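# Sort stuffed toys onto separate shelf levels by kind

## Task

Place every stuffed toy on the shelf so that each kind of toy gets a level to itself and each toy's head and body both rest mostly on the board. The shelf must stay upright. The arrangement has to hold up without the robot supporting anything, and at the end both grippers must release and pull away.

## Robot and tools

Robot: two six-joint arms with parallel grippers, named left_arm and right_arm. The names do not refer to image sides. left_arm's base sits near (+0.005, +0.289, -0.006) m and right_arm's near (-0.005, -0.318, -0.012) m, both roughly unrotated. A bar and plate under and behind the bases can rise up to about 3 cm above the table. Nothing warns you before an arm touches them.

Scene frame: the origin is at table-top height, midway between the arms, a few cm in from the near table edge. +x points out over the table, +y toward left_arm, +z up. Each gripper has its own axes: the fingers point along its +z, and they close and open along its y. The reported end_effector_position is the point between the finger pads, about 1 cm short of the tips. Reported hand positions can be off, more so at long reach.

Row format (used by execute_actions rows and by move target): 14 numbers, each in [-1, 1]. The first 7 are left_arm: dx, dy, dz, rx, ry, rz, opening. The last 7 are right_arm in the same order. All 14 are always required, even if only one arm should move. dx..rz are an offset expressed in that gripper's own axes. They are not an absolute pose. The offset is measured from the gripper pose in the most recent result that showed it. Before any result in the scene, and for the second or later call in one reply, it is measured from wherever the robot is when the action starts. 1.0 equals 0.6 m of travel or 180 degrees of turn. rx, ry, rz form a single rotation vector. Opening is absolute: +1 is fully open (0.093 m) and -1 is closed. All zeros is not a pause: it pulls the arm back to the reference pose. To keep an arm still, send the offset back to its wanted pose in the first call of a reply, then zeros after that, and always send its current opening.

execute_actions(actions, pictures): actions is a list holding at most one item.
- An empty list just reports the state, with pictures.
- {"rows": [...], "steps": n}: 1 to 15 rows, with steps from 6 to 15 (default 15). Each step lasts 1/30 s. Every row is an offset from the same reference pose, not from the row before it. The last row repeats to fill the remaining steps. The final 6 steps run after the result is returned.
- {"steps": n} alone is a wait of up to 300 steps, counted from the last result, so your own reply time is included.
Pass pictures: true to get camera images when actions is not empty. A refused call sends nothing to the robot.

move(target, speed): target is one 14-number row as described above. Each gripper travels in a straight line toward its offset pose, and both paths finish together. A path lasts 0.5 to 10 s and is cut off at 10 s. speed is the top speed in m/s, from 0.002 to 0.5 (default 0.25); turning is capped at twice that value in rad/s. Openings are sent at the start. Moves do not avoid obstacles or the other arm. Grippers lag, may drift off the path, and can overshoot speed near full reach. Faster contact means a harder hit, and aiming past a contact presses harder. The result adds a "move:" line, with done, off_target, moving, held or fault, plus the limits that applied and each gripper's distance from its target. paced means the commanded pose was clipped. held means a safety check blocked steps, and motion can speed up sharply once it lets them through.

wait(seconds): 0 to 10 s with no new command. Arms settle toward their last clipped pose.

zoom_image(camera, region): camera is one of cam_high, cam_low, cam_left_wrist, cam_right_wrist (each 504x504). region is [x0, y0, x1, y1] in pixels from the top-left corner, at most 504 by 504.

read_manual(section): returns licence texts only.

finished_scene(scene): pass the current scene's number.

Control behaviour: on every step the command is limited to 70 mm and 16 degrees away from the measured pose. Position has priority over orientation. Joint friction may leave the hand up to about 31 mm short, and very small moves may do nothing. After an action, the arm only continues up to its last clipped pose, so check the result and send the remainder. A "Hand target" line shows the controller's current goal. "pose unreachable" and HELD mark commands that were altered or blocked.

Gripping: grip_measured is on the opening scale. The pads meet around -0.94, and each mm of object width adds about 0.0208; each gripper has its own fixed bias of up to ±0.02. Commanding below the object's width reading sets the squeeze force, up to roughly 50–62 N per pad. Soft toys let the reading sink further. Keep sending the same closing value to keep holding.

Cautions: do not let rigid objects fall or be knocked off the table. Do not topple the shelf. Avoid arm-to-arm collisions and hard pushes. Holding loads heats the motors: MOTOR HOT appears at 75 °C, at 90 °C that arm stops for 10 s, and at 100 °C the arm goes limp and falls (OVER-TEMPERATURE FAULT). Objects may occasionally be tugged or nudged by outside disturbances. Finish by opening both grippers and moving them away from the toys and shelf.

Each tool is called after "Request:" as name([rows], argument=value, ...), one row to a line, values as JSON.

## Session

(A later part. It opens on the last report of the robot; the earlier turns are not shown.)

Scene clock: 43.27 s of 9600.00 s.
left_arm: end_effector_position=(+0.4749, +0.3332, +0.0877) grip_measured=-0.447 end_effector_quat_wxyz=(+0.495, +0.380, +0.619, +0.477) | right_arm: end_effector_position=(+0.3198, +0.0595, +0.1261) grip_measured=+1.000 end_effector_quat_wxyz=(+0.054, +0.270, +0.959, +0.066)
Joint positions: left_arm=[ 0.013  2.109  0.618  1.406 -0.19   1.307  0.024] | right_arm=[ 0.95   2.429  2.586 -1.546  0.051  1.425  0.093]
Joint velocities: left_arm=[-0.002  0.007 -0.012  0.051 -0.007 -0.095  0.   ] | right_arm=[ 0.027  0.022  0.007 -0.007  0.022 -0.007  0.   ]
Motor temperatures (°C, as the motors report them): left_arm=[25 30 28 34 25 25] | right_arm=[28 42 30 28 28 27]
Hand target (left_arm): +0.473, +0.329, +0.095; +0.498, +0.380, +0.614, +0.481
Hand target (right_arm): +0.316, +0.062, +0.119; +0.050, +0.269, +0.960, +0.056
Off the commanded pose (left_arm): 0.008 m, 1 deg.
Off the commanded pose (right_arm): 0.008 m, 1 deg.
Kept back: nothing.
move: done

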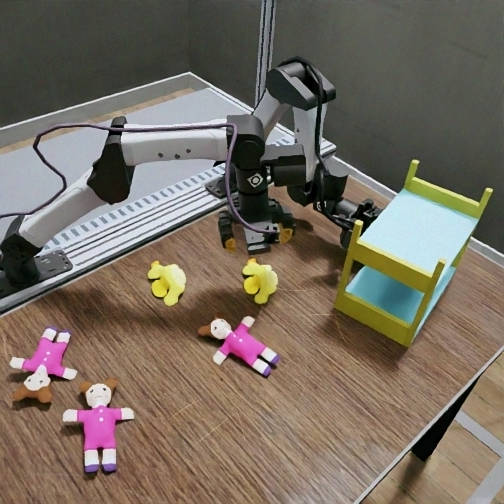

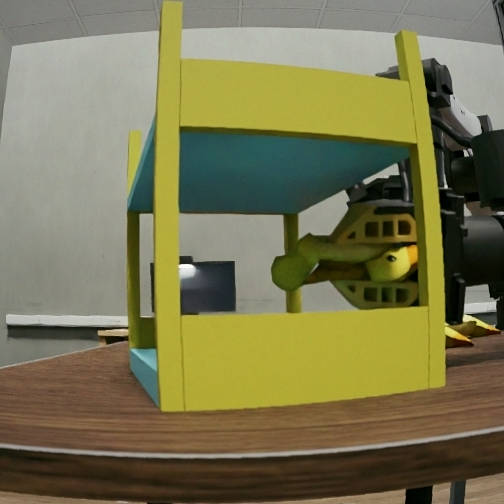

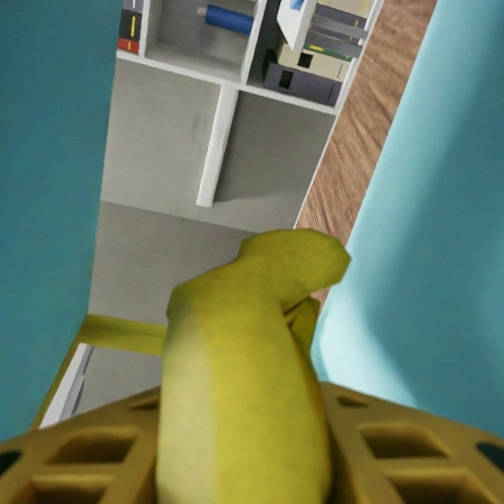

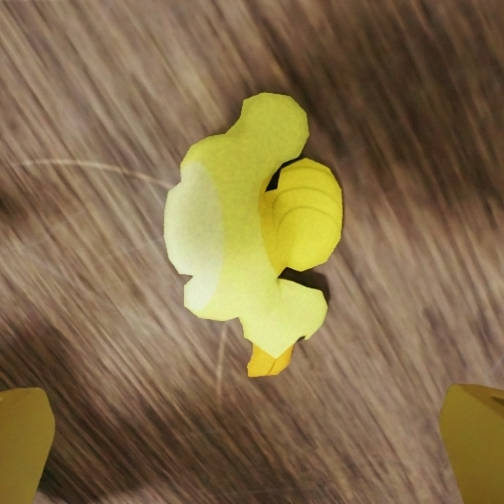

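Request:
move(target=[0,0.01,0.08,0,0,0,-0.45,0,-0.293,-0.02,0.05,0.022,-0.03,1], speed=0.15)

Request:
move(target=[0,0.01,0,0,0,0,0.25,0,0,0,0,0,0,1])

Scene clock: 45.13 s of 9600.00 s.
left_arm: end_effector_position=(+0.5166, +0.3393, +0.0870) grip_measured=-0.447 end_effector_quat_wxyz=(+0.491, +0.384, +0.623, +0.473) | right_arm: end_effector_position=(+0.2331, -0.0865, +0.1136) grip_measured=+1.000 end_effector_quat_wxyz=(+0.011, +0.226, +0.974, -0.004)
Joint positions: left_arm=[ 0.029  2.174  0.801  1.272 -0.171  1.307  0.024] | right_arm=[ 0.857  1.773  1.535 -1.312  0.027  1.244  0.093]
Joint velocities: left_arm=[-0.007 -0.022  0.017 -0.022  0.022  0.11   0.001] | right_arm=[-0.002 -0.007  0.017 -0.022  0.022 -0.081  0.   ]
Motor temperatures (°C, as the motors report them): left_arm=[25 30 28 34 25 25] | right_arm=[28 43 30 28 28 27]
Hand target (left_arm): +0.521, +0.344, +0.091; +0.495, +0.380, +0.619, +0.477
Hand target (right_arm): +0.231, -0.090, +0.111; +0.004, +0.226, +0.974, -0.003
Off the commanded pose (left_arm): 0.008 m, 1 deg.
Off the commanded pose (right_arm): 0.007 m, 1 deg.
Kept back: nothing.
move: done

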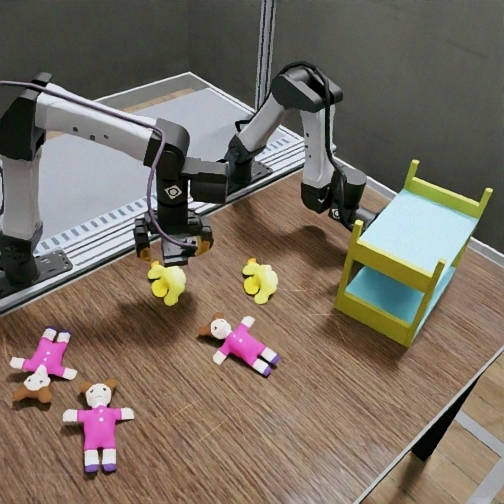

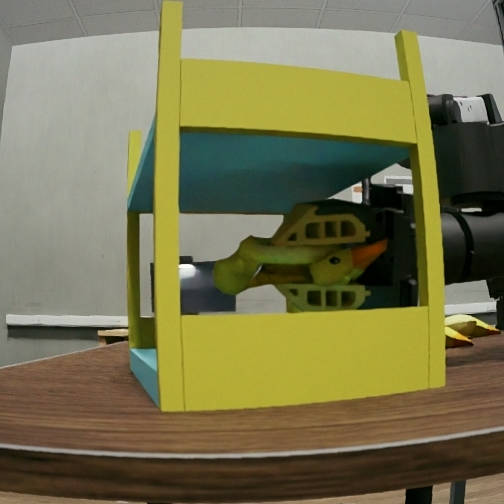

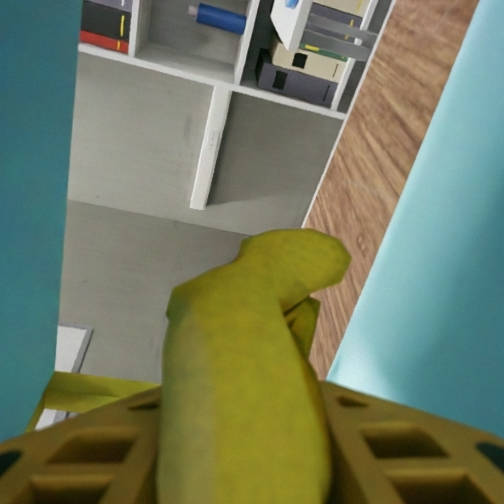

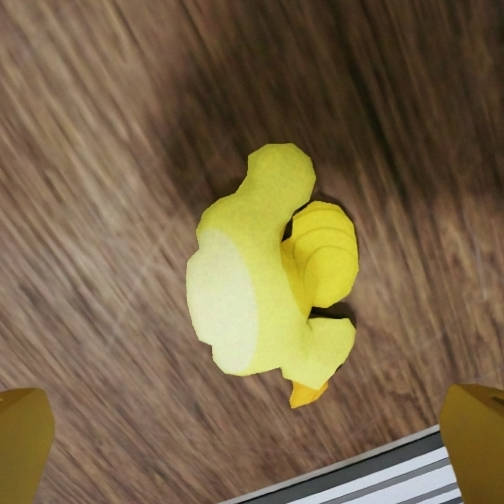

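Scene clock: 45.83 s of 9600.00 s.
left_arm: end_effector_position=(+0.5162, +0.3393, +0.0816) grip_measured=+0.249 end_effector_quat_wxyz=(+0.484, +0.389, +0.628, +0.468) | right_arm: end_effector_position=(+0.2332, -0.0864, +0.1136) grip_measured=+1.000 end_effector_quat_wxyz=(+0.011, +0.226, +0.974, -0.004)
Joint positions: left_arm=[ 0.029  2.174  0.801  1.25  -0.171  1.307  0.057] | right_arm=[ 0.857  1.773  1.535 -1.312  0.027  1.244  0.093]
Joint velocities: left_arm=[ 0.007 -0.017 -0.002  0.022 -0.051  0.007  0.001] | right_arm=[ 0.022  0.012 -0.012 -0.022 -0.007 -0.037  0.   ]
Motor temperatures (°C, as the motors report them): left_arm=[25 30 28 34 25 25] | right_arm=[28 43 30 28 28 27]
Hand target (left_arm): +0.517, +0.341, +0.093; +0.491, +0.384, +0.622, +0.473
Hand target (right_arm): +0.233, -0.086, +0.114; +0.011, +0.226, +0.974, -0.004
Off the commanded pose (left_arm): 0.011 m, 1 deg.
Off the commanded pose (right_arm): 0.000 m, 0 deg.
Kept back: nothing.
move: off_target (left_arm)

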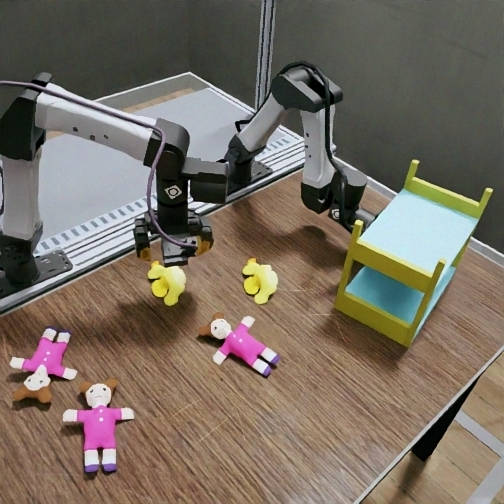

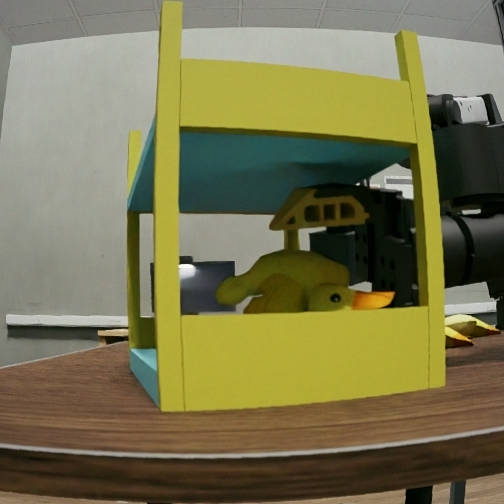

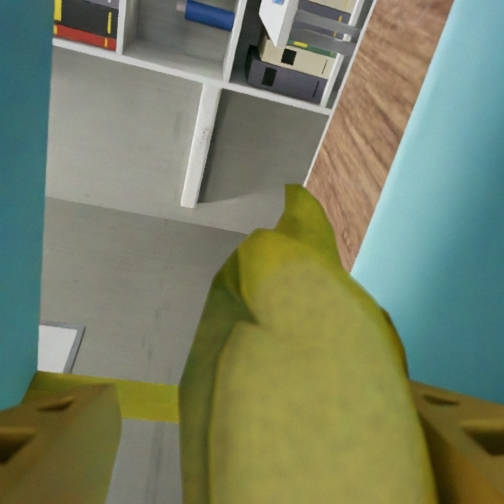

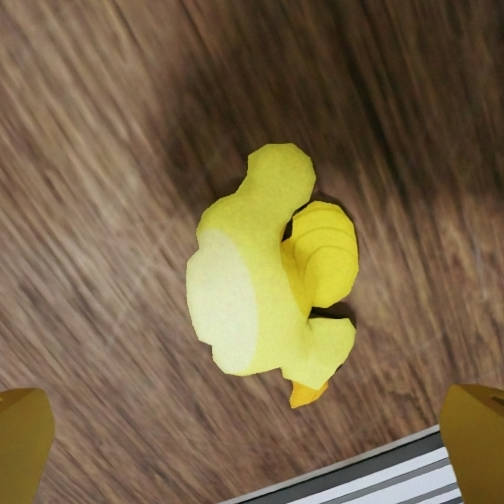

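Request:
move(target=[-0.075,-0.015,0,0,0,0,0.15,0.015,-0.025,0.165,0,0,0,1], speed=0.2)

Scene clock: 47.27 s of 9600.00 s.
left_arm: end_effector_position=(+0.5207, +0.2967, +0.0811) grip_measured=+0.152 end_effector_quat_wxyz=(+0.480, +0.395, +0.630, +0.467) | right_arm: end_effector_position=(+0.2264, -0.0927, +0.0239) grip_measured=+1.000 end_effector_quat_wxyz=(+0.019, +0.226, +0.974, +0.009)
Joint positions: left_arm=[-0.091  2.174  0.826  1.21  -0.287  1.297  0.053] | right_arm=[ 0.857  1.779  1.177 -0.919  0.027  1.244  0.093]
Joint velocities: left_arm=[ 0.007  0.007 -0.027  0.066  0.037  0.051  0.   ] | right_arm=[ 0.007 -0.007 -0.012 -0.022 -0.051 -0.051  0.   ]
Motor temperatures (°C, as the motors report them): left_arm=[25 31 28 34 25 25] | right_arm=[28 42 30 28 28 27]
Hand target (left_arm): +0.525, +0.294, +0.084; +0.484, +0.390, +0.628, +0.469
Hand target (right_arm): +0.222, -0.097, +0.015; +0.011, +0.226, +0.974, -0.004
Off the commanded pose (left_arm): 0.006 m, 1 deg.
Off the commanded pose (right_arm): 0.012 m, 2 deg.
Kept back: nothing.
move: off_target (right_arm)

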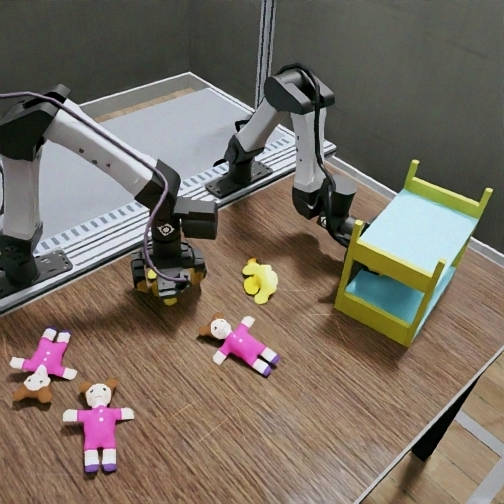

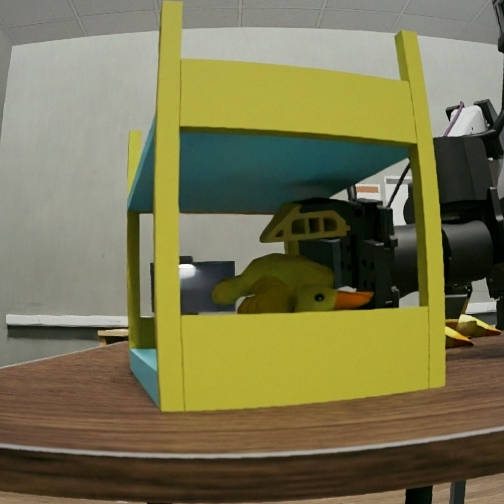

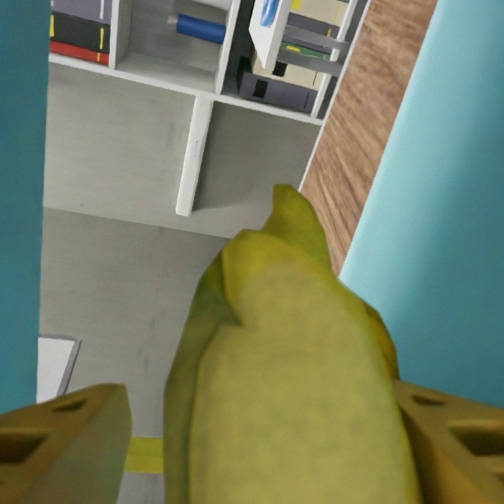

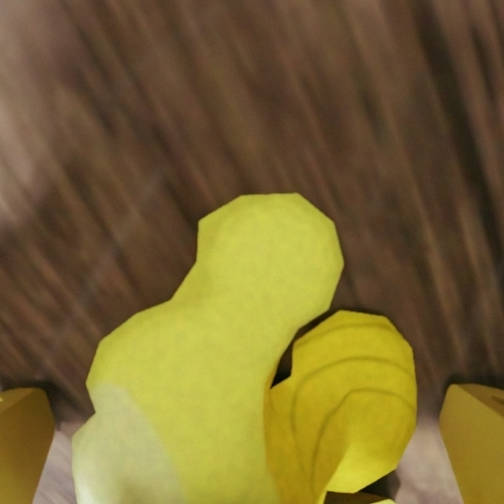

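Request:
move(target=[0.07,0.025,-0.04,0,0,0,0.15,0,0,0,0,0,0,-0.4], speed=0.08)

Request:
move(target=[0,0,0,0,0,-0.3,0.15,0,0,-0.15,0,0,0,-0.4], speed=0.2)

Scene clock: 48.43 s of 9600.00 s.
left_arm: end_effector_position=(+0.4903, +0.3336, +0.0743) grip_measured=+0.152 end_effector_quat_wxyz=(+0.467, +0.400, +0.641, +0.458) | right_arm: end_effector_position=(+0.2266, -0.0926, +0.0240) grip_measured=-0.397 end_effector_quat_wxyz=(+0.019, +0.226, +0.974, +0.009)
Joint positions: left_arm=[ 0.013  2.105  0.693  1.235 -0.189  1.305  0.052] | right_arm=[ 0.857  1.779  1.177 -0.918  0.027  1.244  0.026]
Joint velocities: left_arm=[ 0.002 -0.007  0.022 -0.081  0.095  0.051 -0.001] | right_arm=[-0.032 -0.007 -0.007 -0.007  0.022 -0.007 -0.001]
Motor temperatures (°C, as the motors report them): left_arm=[25 31 28 34 25 25] | right_arm=[28 42 30 28 28 27]
Hand target (left_arm): +0.489, +0.336, +0.088; +0.480, +0.394, +0.630, +0.466
Hand target (right_arm): +0.226, -0.093, +0.024; +0.019, +0.226, +0.974, +0.009
Off the commanded pose (left_arm): 0.014 m, 2 deg.
Off the commanded pose (right_arm): 0.000 m, 0 deg.
Kept back: nothing.
move: off_target (left_arm)

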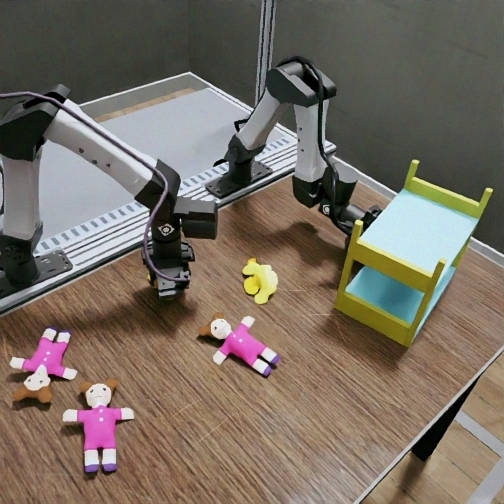

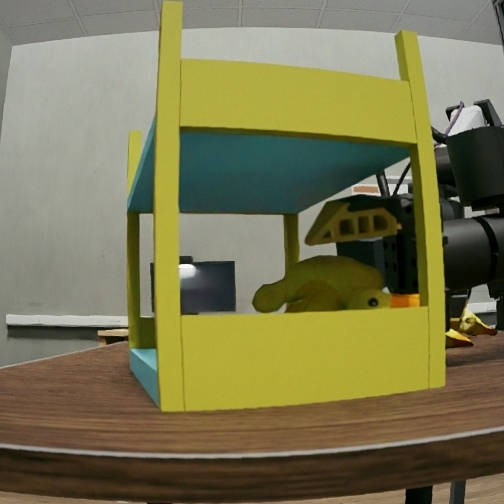

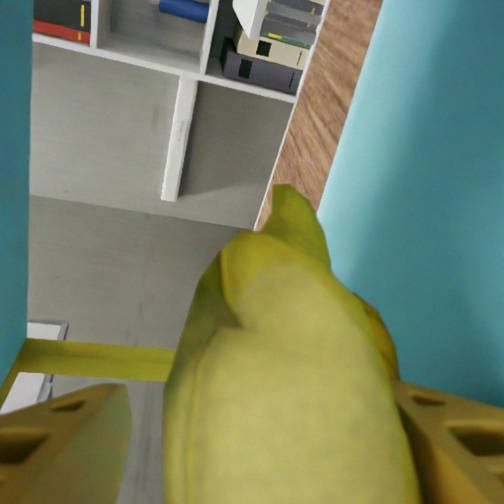

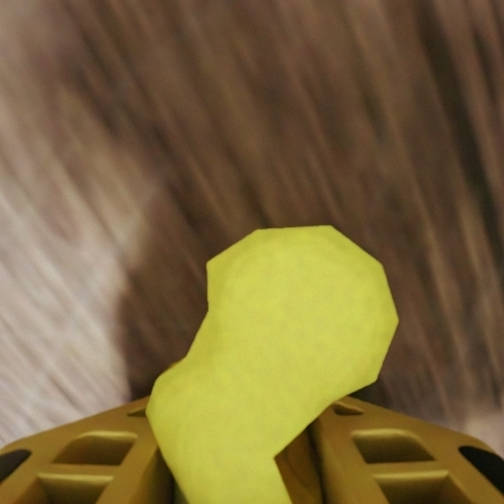

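Scene clock: 51.33 s of 9600.00 s.
left_arm: end_effector_position=(+0.4896, +0.3329, +0.0692) grip_measured=+0.152 end_effector_quat_wxyz=(+0.615, +0.073, +0.759, +0.198) | right_arm: end_effector_position=(+0.2240, -0.0957, +0.1069) grip_measured=-0.397 end_effector_quat_wxyz=(+0.016, +0.228, +0.974, +0.005)
Joint positions: left_arm=[ 0.013  2.105  0.693  1.214 -0.186  0.375  0.052] | right_arm=[ 0.857  1.706  1.428 -1.253  0.027  1.246  0.026]
Joint velocities: left_arm=[ 0.007  0.002 -0.007 -0.007  0.022 -0.081  0.   ] | right_arm=[ 0.002 -0.002 -0.002 -0.022  0.007  0.037 -0.   ]
Motor temperatures (°C, as the motors report them): left_arm=[25 31 28 35 25 25] | right_arm=[28 42 30 28 28 27]
Hand target (left_arm): +0.490, +0.334, +0.074; +0.624, +0.066, +0.753, +0.197
Hand target (right_arm): +0.222, -0.094, +0.114; +0.019, +0.226, +0.974, +0.009
Off the commanded pose (left_arm): 0.005 m, 2 deg.
Off the commanded pose (right_arm): 0.007 m, 1 deg.
Kept back: nothing.
move: done

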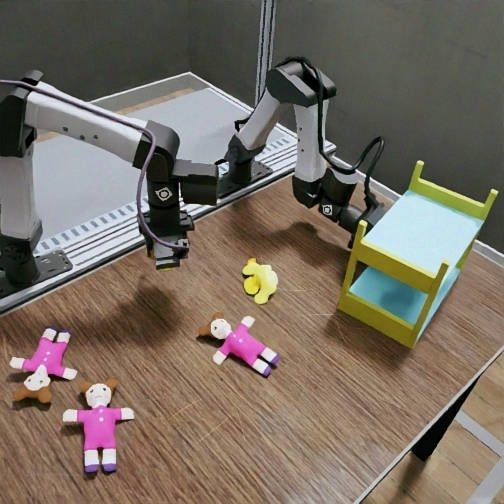

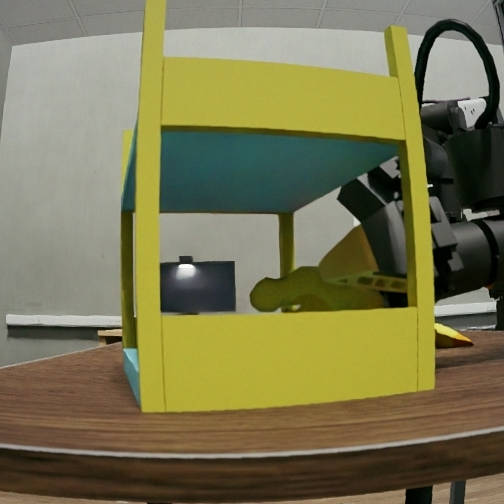

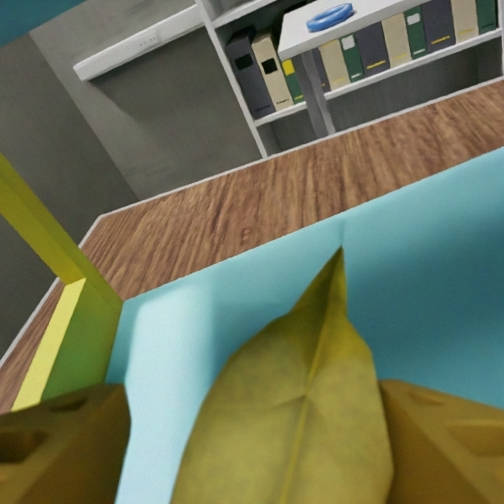

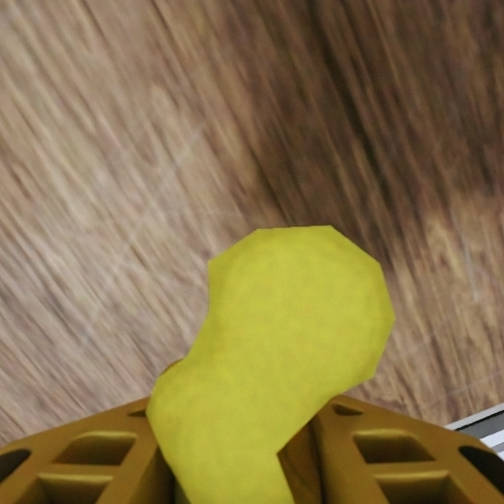

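Shelf nudged ~1 cm. Open more and retract.

Request:
move(target=[0,0,-0.01,0,0,0,0.7,0,0,0,0,0,0,-0.4])

Request:
move(target=[-0.02,0,-0.17,0,0,-0.12,0.7,0,0,0,0,0,0,-0.4], speed=0.1)

Scene clock: 52.27 s of 9600.00 s.
left_arm: end_effector_position=(+0.4859, +0.3328, +0.0645) grip_measured=+0.698 end_effector_quat_wxyz=(+0.610, +0.074, +0.764, +0.196) | right_arm: end_effector_position=(+0.2239, -0.0958, +0.1069) grip_measured=-0.397 end_effector_quat_wxyz=(+0.016, +0.228, +0.974, +0.004)
Joint positions: left_arm=[ 0.013  2.105  0.68   1.214 -0.185  0.373  0.079] | right_arm=[ 0.857  1.706  1.428 -1.254  0.027  1.246  0.026]
Joint velocities: left_arm=[-0.007 -0.027 -0.017 -0.022  0.022  0.007  0.001] | right_arm=[-0.002 -0.012 -0.012 -0.066  0.022 -0.037  0.001]
Motor temperatures (°C, as the motors report them): left_arm=[25 32 28 35 25 25] | right_arm=[28 41 30 28 28 27]
Hand target (left_arm): +0.484, +0.332, +0.070; +0.615, +0.073, +0.760, +0.198
Hand target (right_arm): +0.224, -0.096, +0.107; +0.016, +0.228, +0.974, +0.005
Off the commanded pose (left_arm): 0.006 m, 1 deg.
Off the commanded pose (right_arm): 0.000 m, 0 deg.
Kept back: nothing.
move: done

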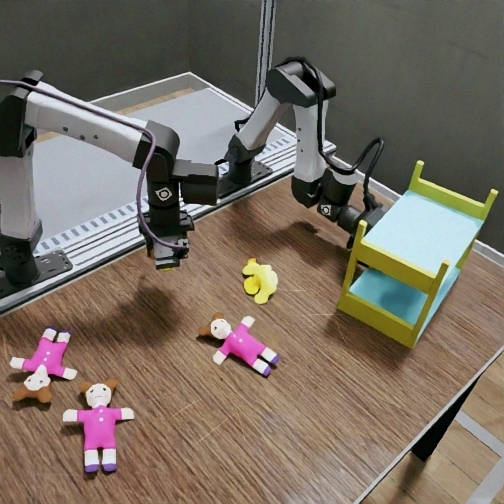

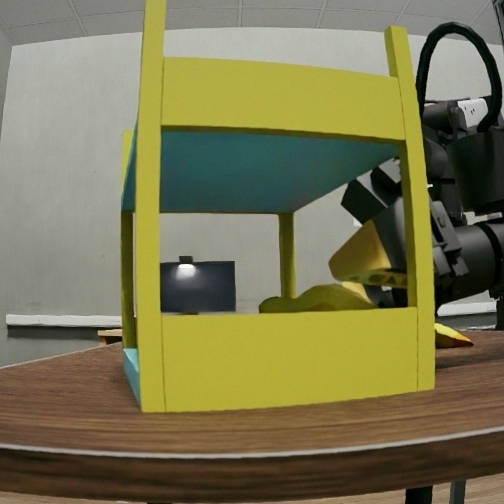

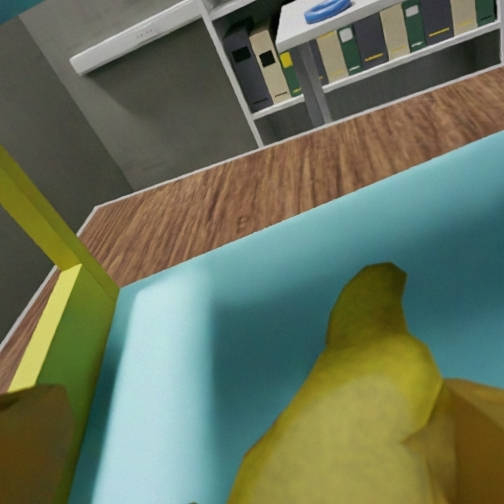

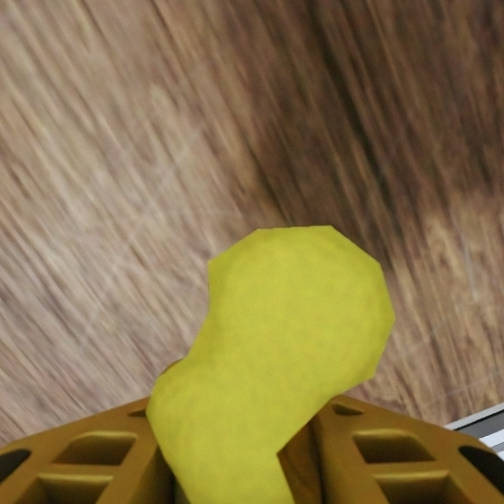

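Scene clock: 54.57 s of 9600.00 s.
left_arm: end_effector_position=(+0.3933, +0.3113, +0.0901) grip_measured=+0.698 end_effector_quat_wxyz=(+0.634, -0.069, +0.766, +0.082) | right_arm: end_effector_position=(+0.2239, -0.0958, +0.1069) grip_measured=-0.397 end_effector_quat_wxyz=(+0.016, +0.228, +0.974, +0.004)
Joint positions: left_arm=[-0.071  1.757  0.308  1.228 -0.269 -0.016  0.079] | right_arm=[ 0.857  1.706  1.428 -1.254  0.027  1.246  0.026]
Joint velocities: left_arm=[ 0.002 -0.007  0.002 -0.022 -0.037 -0.022  0.   ] | right_arm=[ 0.002 -0.002 -0.002  0.007  0.037 -0.007  0.   ]
Motor temperatures (°C, as the motors report them): left_arm=[25 32 28 35 25 25] | right_arm=[28 41 30 28 28 27]
Hand target (left_arm): +0.390, +0.308, +0.093; +0.636, -0.070, +0.764, +0.079
Hand target (right_arm): +0.224, -0.096, +0.107; +0.016, +0.228, +0.974, +0.004
Off the commanded pose (left_arm): 0.006 m, 1 deg.
Off the commanded pose (right_arm): 0.000 m, 0 deg.
Kept back: nothing.
move: done

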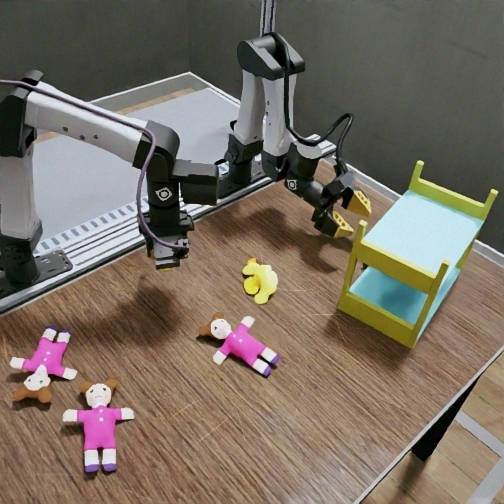

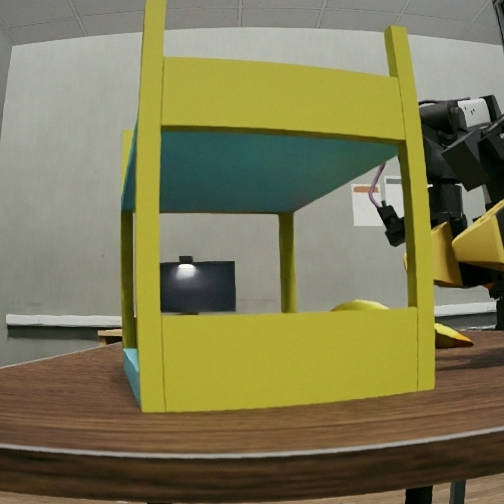

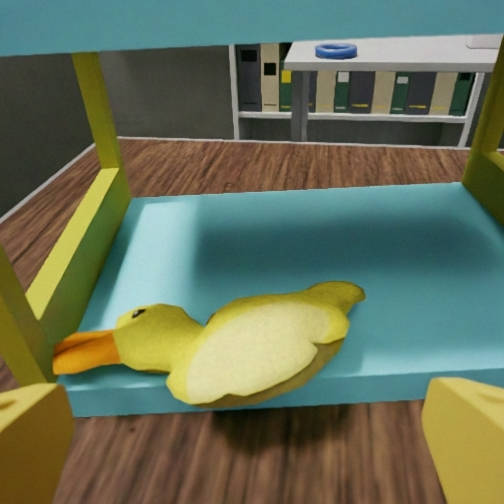

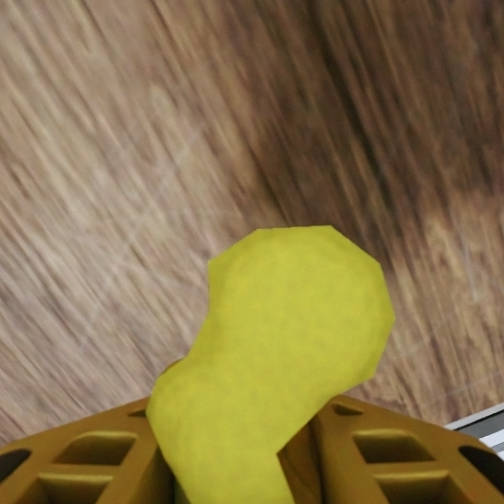

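Request:
move(target=[0.072,0.03,0.06,0,0.04,0,-0.2,0,0,0,0,0,0,-0.4], speed=0.15)

Request:
move(target=[-0.03,0,0.08,0,0,0,-0.2,0,0,0,0,0,0,-0.4], speed=0.06)

Scene clock: 55.73 s of 9600.00 s.
left_arm: end_effector_position=(+0.4117, +0.3333, +0.0415) grip_measured=-0.198 end_effector_quat_wxyz=(+0.584, -0.074, +0.805, +0.077) | right_arm: end_effector_position=(+0.2239, -0.0958, +0.1069) grip_measured=-0.397 end_effector_quat_wxyz=(+0.016, +0.228, +0.974, +0.004)
Joint positions: left_arm=[ 0.022  1.938  0.402  1.19  -0.178 -0.018  0.036] | right_arm=[ 0.857  1.706  1.428 -1.254  0.027  1.246  0.026]
Joint velocities: left_arm=[-0.007 -0.007 -0.007 -0.037  0.051 -0.095 -0.001] | right_arm=[-0.002 -0.022 -0.027 -0.066  0.051  0.007  0.   ]
Motor temperatures (°C, as the motors report them): left_arm=[25 32 28 35 25 25] | right_arm=[28 41 30 28 28 27]
Hand target (left_arm): +0.416, +0.336, +0.042; +0.584, -0.073, +0.805, +0.077
Hand target (right_arm): +0.224, -0.096, +0.107; +0.016, +0.228, +0.974, +0.004
Off the commanded pose (left_arm): 0.005 m, 0 deg.
Off the commanded pose (right_arm): 0.000 m, 0 deg.
Kept back: nothing.
move: done

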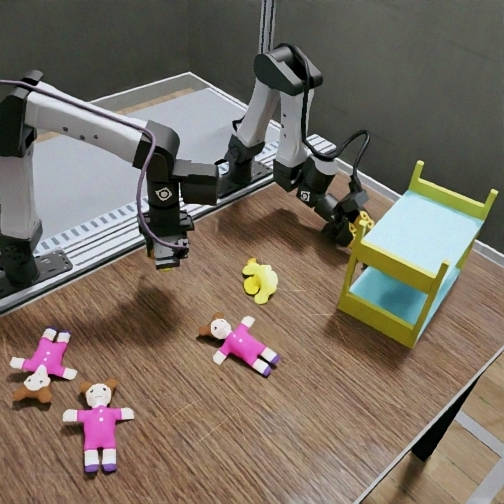

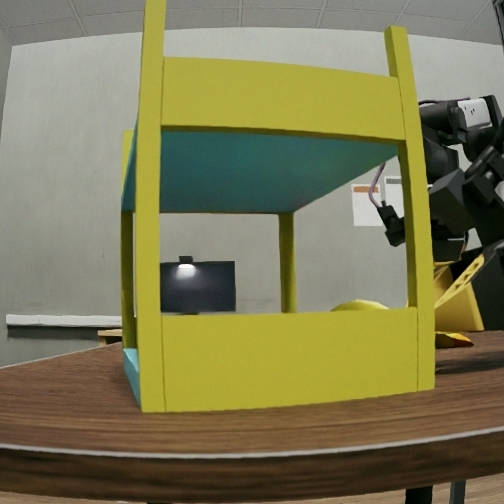

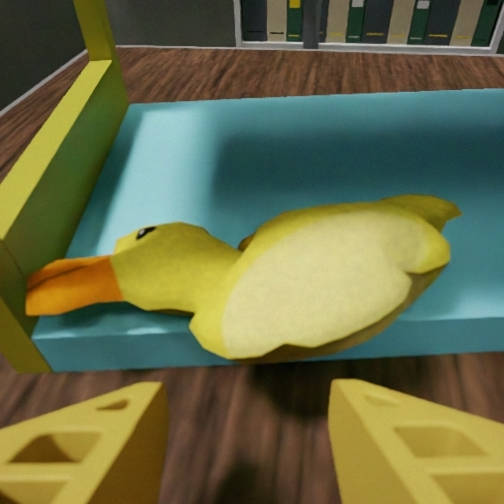

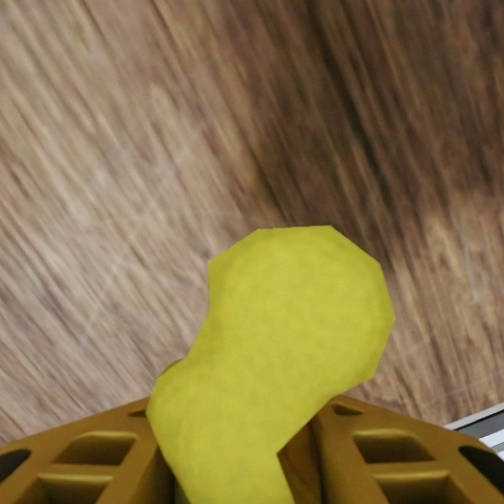

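Scene clock: 56.97 s of 9600.00 s.
left_arm: end_effector_position=(+0.4581, +0.3383, +0.0471) grip_measured=-0.198 end_effector_quat_wxyz=(+0.588, -0.073, +0.802, +0.075) | right_arm: end_effector_position=(+0.2239, -0.0958, +0.1069) grip_measured=-0.397 end_effector_quat_wxyz=(+0.016, +0.228, +0.974, +0.004)
Joint positions: left_arm=[ 0.036  2.011  0.594  1.081 -0.159 -0.015  0.036] | right_arm=[ 0.857  1.706  1.428 -1.254  0.027  1.246  0.026]
Joint velocities: left_arm=[-0.002  0.002  0.017 -0.022  0.007 -0.022 -0.001] | right_arm=[-0.007  0.007 -0.017 -0.051 -0.022  0.007  0.   ]
Motor temperatures (°C, as the motors report them): left_arm=[25 32 28 35 25 25] | right_arm=[28 40 30 28 28 27]
Hand target (left_arm): +0.462, +0.343, +0.045; +0.584, -0.074, +0.805, +0.077
Hand target (right_arm): +0.224, -0.096, +0.107; +0.016, +0.228, +0.974, +0.004
Off the commanded pose (left_arm): 0.007 m, 1 deg.
Off the commanded pose (right_arm): 0.000 m, 0 deg.
Kept back: nothing.
move: done

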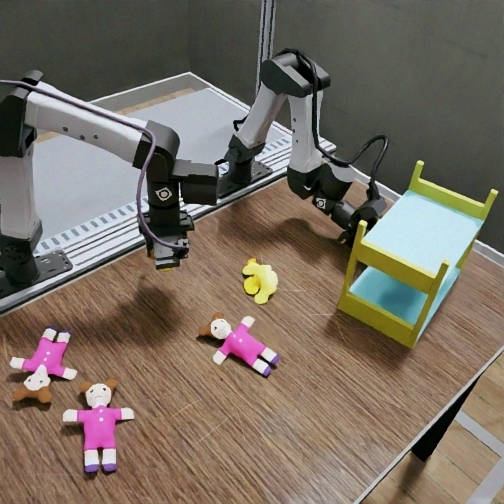

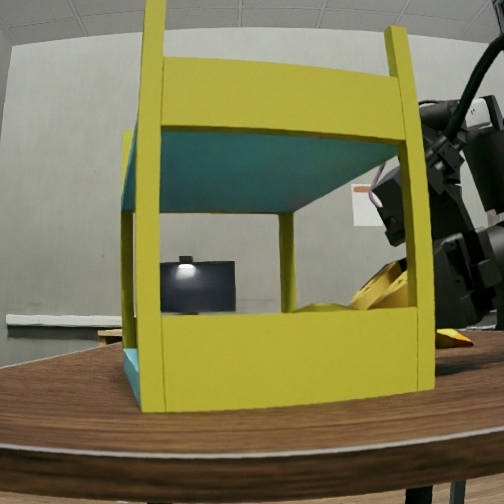

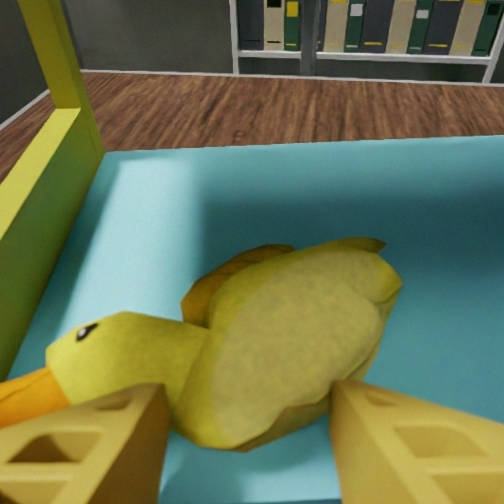

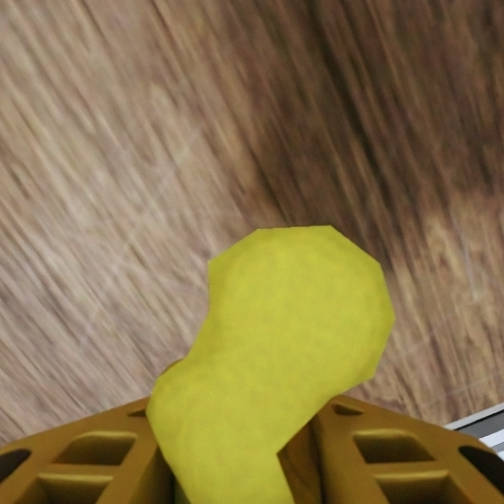

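Request:
move(target=[0.0,0.01,0.05,0,-0.04,0,-0.2,0,0,0,0,0,0,-0.4], speed=0.05)

Scene clock: 58.73 s of 9600.00 s.
left_arm: end_effector_position=(+0.4808, +0.3441, +0.0371) grip_measured=-0.198 end_effector_quat_wxyz=(+0.632, -0.069, +0.768, +0.073) | right_arm: end_effector_position=(+0.2239, -0.0958, +0.1069) grip_measured=-0.397 end_effector_quat_wxyz=(+0.016, +0.228, +0.974, +0.004)
Joint positions: left_arm=[ 0.055  2.208  0.667  1.32  -0.134 -0.     0.036] | right_arm=[ 0.857  1.706  1.428 -1.254  0.027  1.246  0.026]
Joint velocities: left_arm=[ 0.007 -0.007 -0.017 -0.066  0.007 -0.051 -0.001] | right_arm=[ 0.007  0.012 -0.012  0.051 -0.066  0.007 -0.002]
Motor temperatures (°C, as the motors report them): left_arm=[25 32 28 35 25 25] | right_arm=[28 40 30 28 28 27]
Hand target (left_arm): +0.485, +0.350, +0.038; +0.637, -0.069, +0.764, +0.079
Hand target (right_arm): +0.224, -0.096, +0.107; +0.016, +0.228, +0.974, +0.004
Off the commanded pose (left_arm): 0.008 m, 1 deg.
Off the commanded pose (right_arm): 0.000 m, 0 deg.
Kept back: nothing.
move: done

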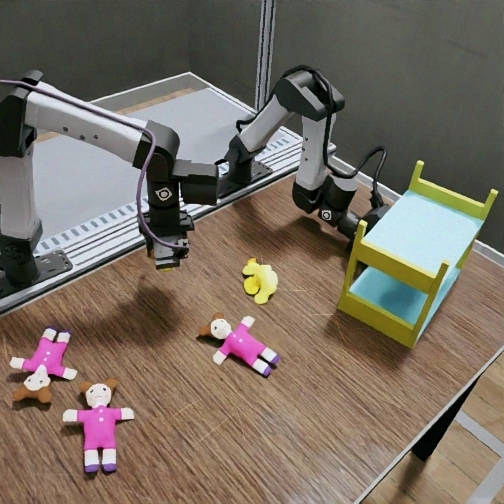

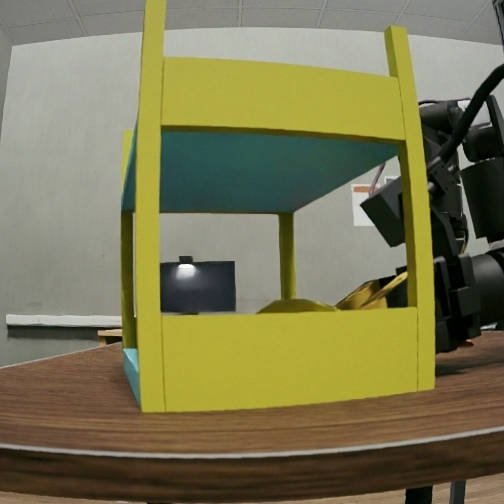

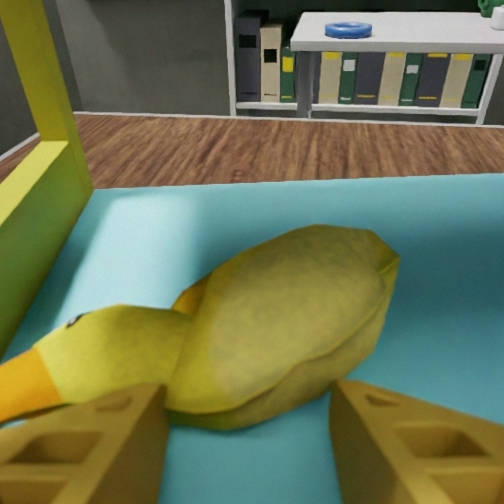

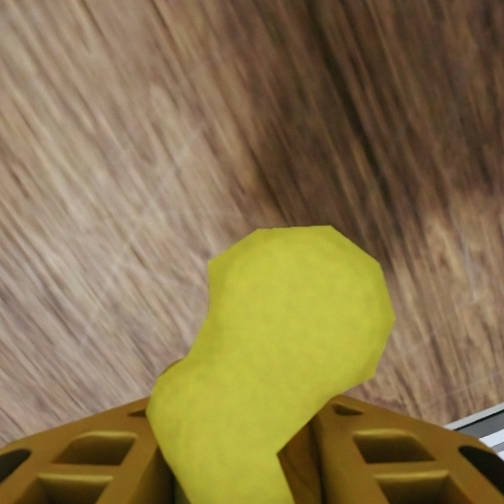

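Request:
move(target=[0,0,-0.185,0,0,0,-0.2,0,0,0,0,0,0,-0.4], speed=0.15)

Request:
move(target=[-0.02,-0.352,-0.212,0.225,0.098,0.075,1,0,0,0,0,0,0,-0.4])

Scene clock: 60.50 s of 9600.00 s.
left_arm: end_effector_position=(+0.3749, +0.3262, +0.0477) grip_measured=-0.198 end_effector_quat_wxyz=(+0.620, -0.068, +0.778, +0.076) | right_arm: end_effector_position=(+0.2239, -0.0958, +0.1069) grip_measured=-0.397 end_effector_quat_wxyz=(+0.016, +0.228, +0.974, +0.004)
Joint positions: left_arm=[ 0.003  1.983  0.228  1.5   -0.187 -0.009  0.036] | right_arm=[ 0.857  1.706  1.428 -1.254  0.027  1.246  0.026]
Joint velocities: left_arm=[ 0.002 -0.012  0.007 -0.037  0.007  0.066  0.001] | right_arm=[ 0.002 -0.002 -0.002  0.037  0.007 -0.007 -0.   ]
Motor temperatures (°C, as the motors report them): left_arm=[25 32 28 35 25 25] | right_arm=[28 40 30 28 28 27]
Hand target (left_arm): +0.374, +0.323, +0.057; +0.632, -0.069, +0.768, +0.073
Hand target (right_arm): +0.224, -0.096, +0.107; +0.016, +0.228, +0.974, +0.004
Off the commanded pose (left_arm): 0.011 m, 2 deg.
Off the commanded pose (right_arm): 0.000 m, 0 deg.
Kept back: nothing.
move: off_target (left_arm)

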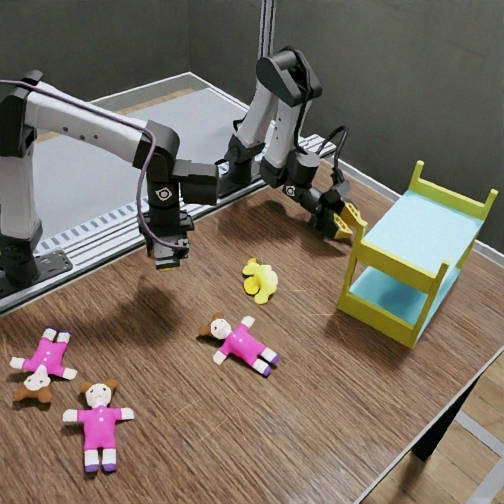

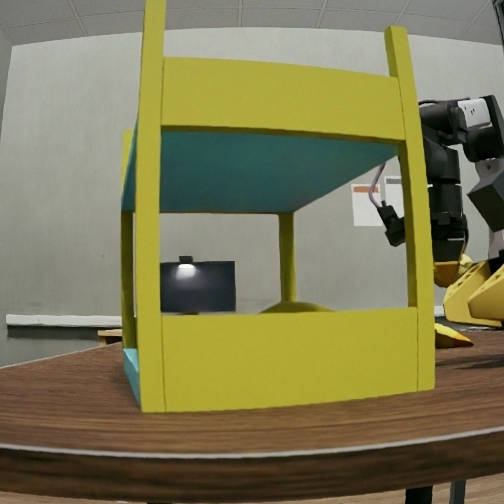

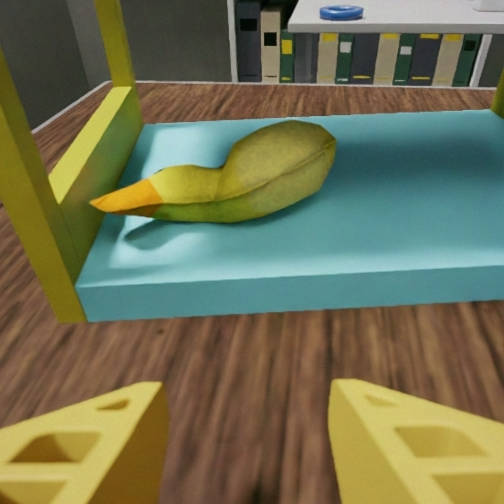

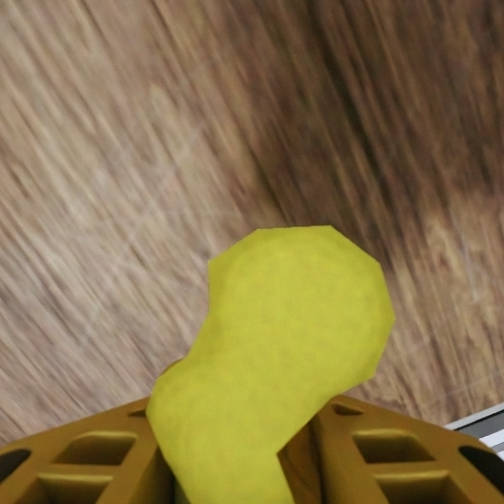

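Scene clock: 62.77 s of 9600.00 s.
left_arm: end_effector_position=(+0.2941, +0.1011, +0.0758) grip_measured=+0.993 end_effector_quat_wxyz=(+0.468, +0.230, +0.845, -0.124) | right_arm: end_effector_position=(+0.2239, -0.0958, +0.1069) grip_measured=-0.397 end_effector_quat_wxyz=(+0.016, +0.228, +0.974, +0.004)
Joint positions: left_arm=[-0.613  1.3    0.374  0.34  -0.054 -0.048  0.093] | right_arm=[ 0.857  1.706  1.428 -1.254  0.027  1.246  0.026]
Joint velocities: left_arm=[-0.002 -0.007  0.017  0.037 -0.037 -0.007  0.001] | right_arm=[-0.012  0.002  0.007  0.037 -0.007  0.007  0.   ]
Motor temperatures (°C, as the motors report them): left_arm=[25 32 28 35 25 25] | right_arm=[28 40 31 28 28 27]
Hand target (left_arm): +0.295, +0.095, +0.083; +0.471, +0.233, +0.841, -0.132
Hand target (right_arm): +0.224, -0.096, +0.107; +0.016, +0.228, +0.974, +0.004
Off the commanded pose (left_arm): 0.009 m, 2 deg.
Off the commanded pose (right_arm): 0.000 m, 0 deg.
Kept back: nothing.
move: done

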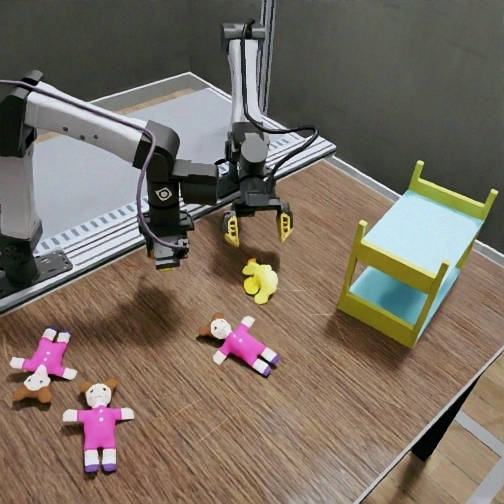

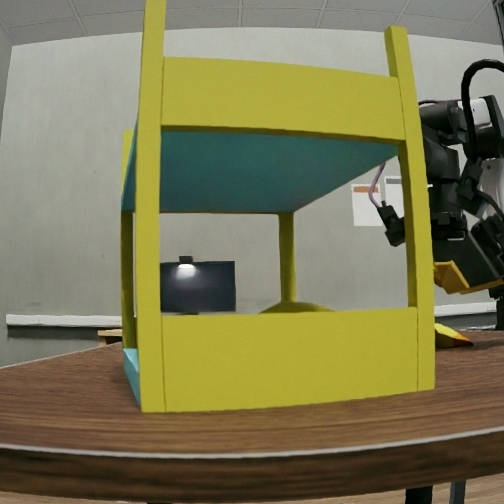

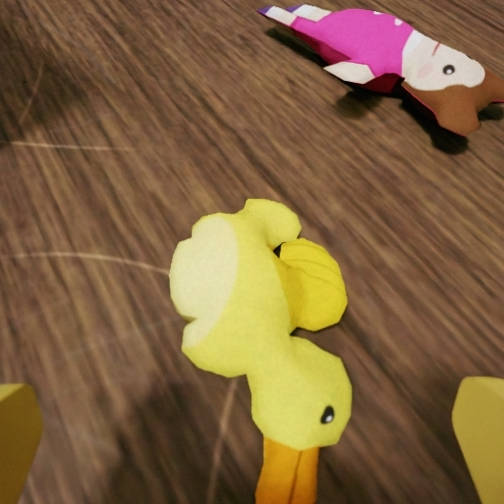

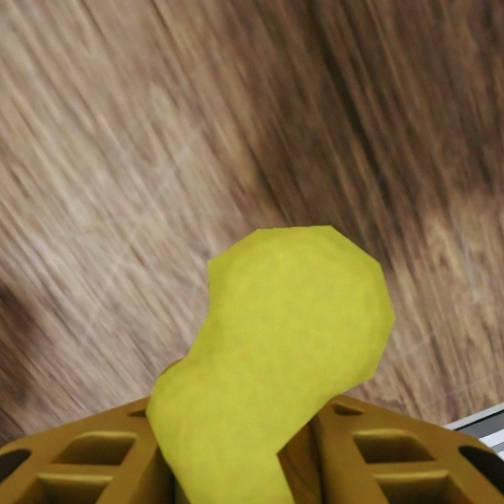

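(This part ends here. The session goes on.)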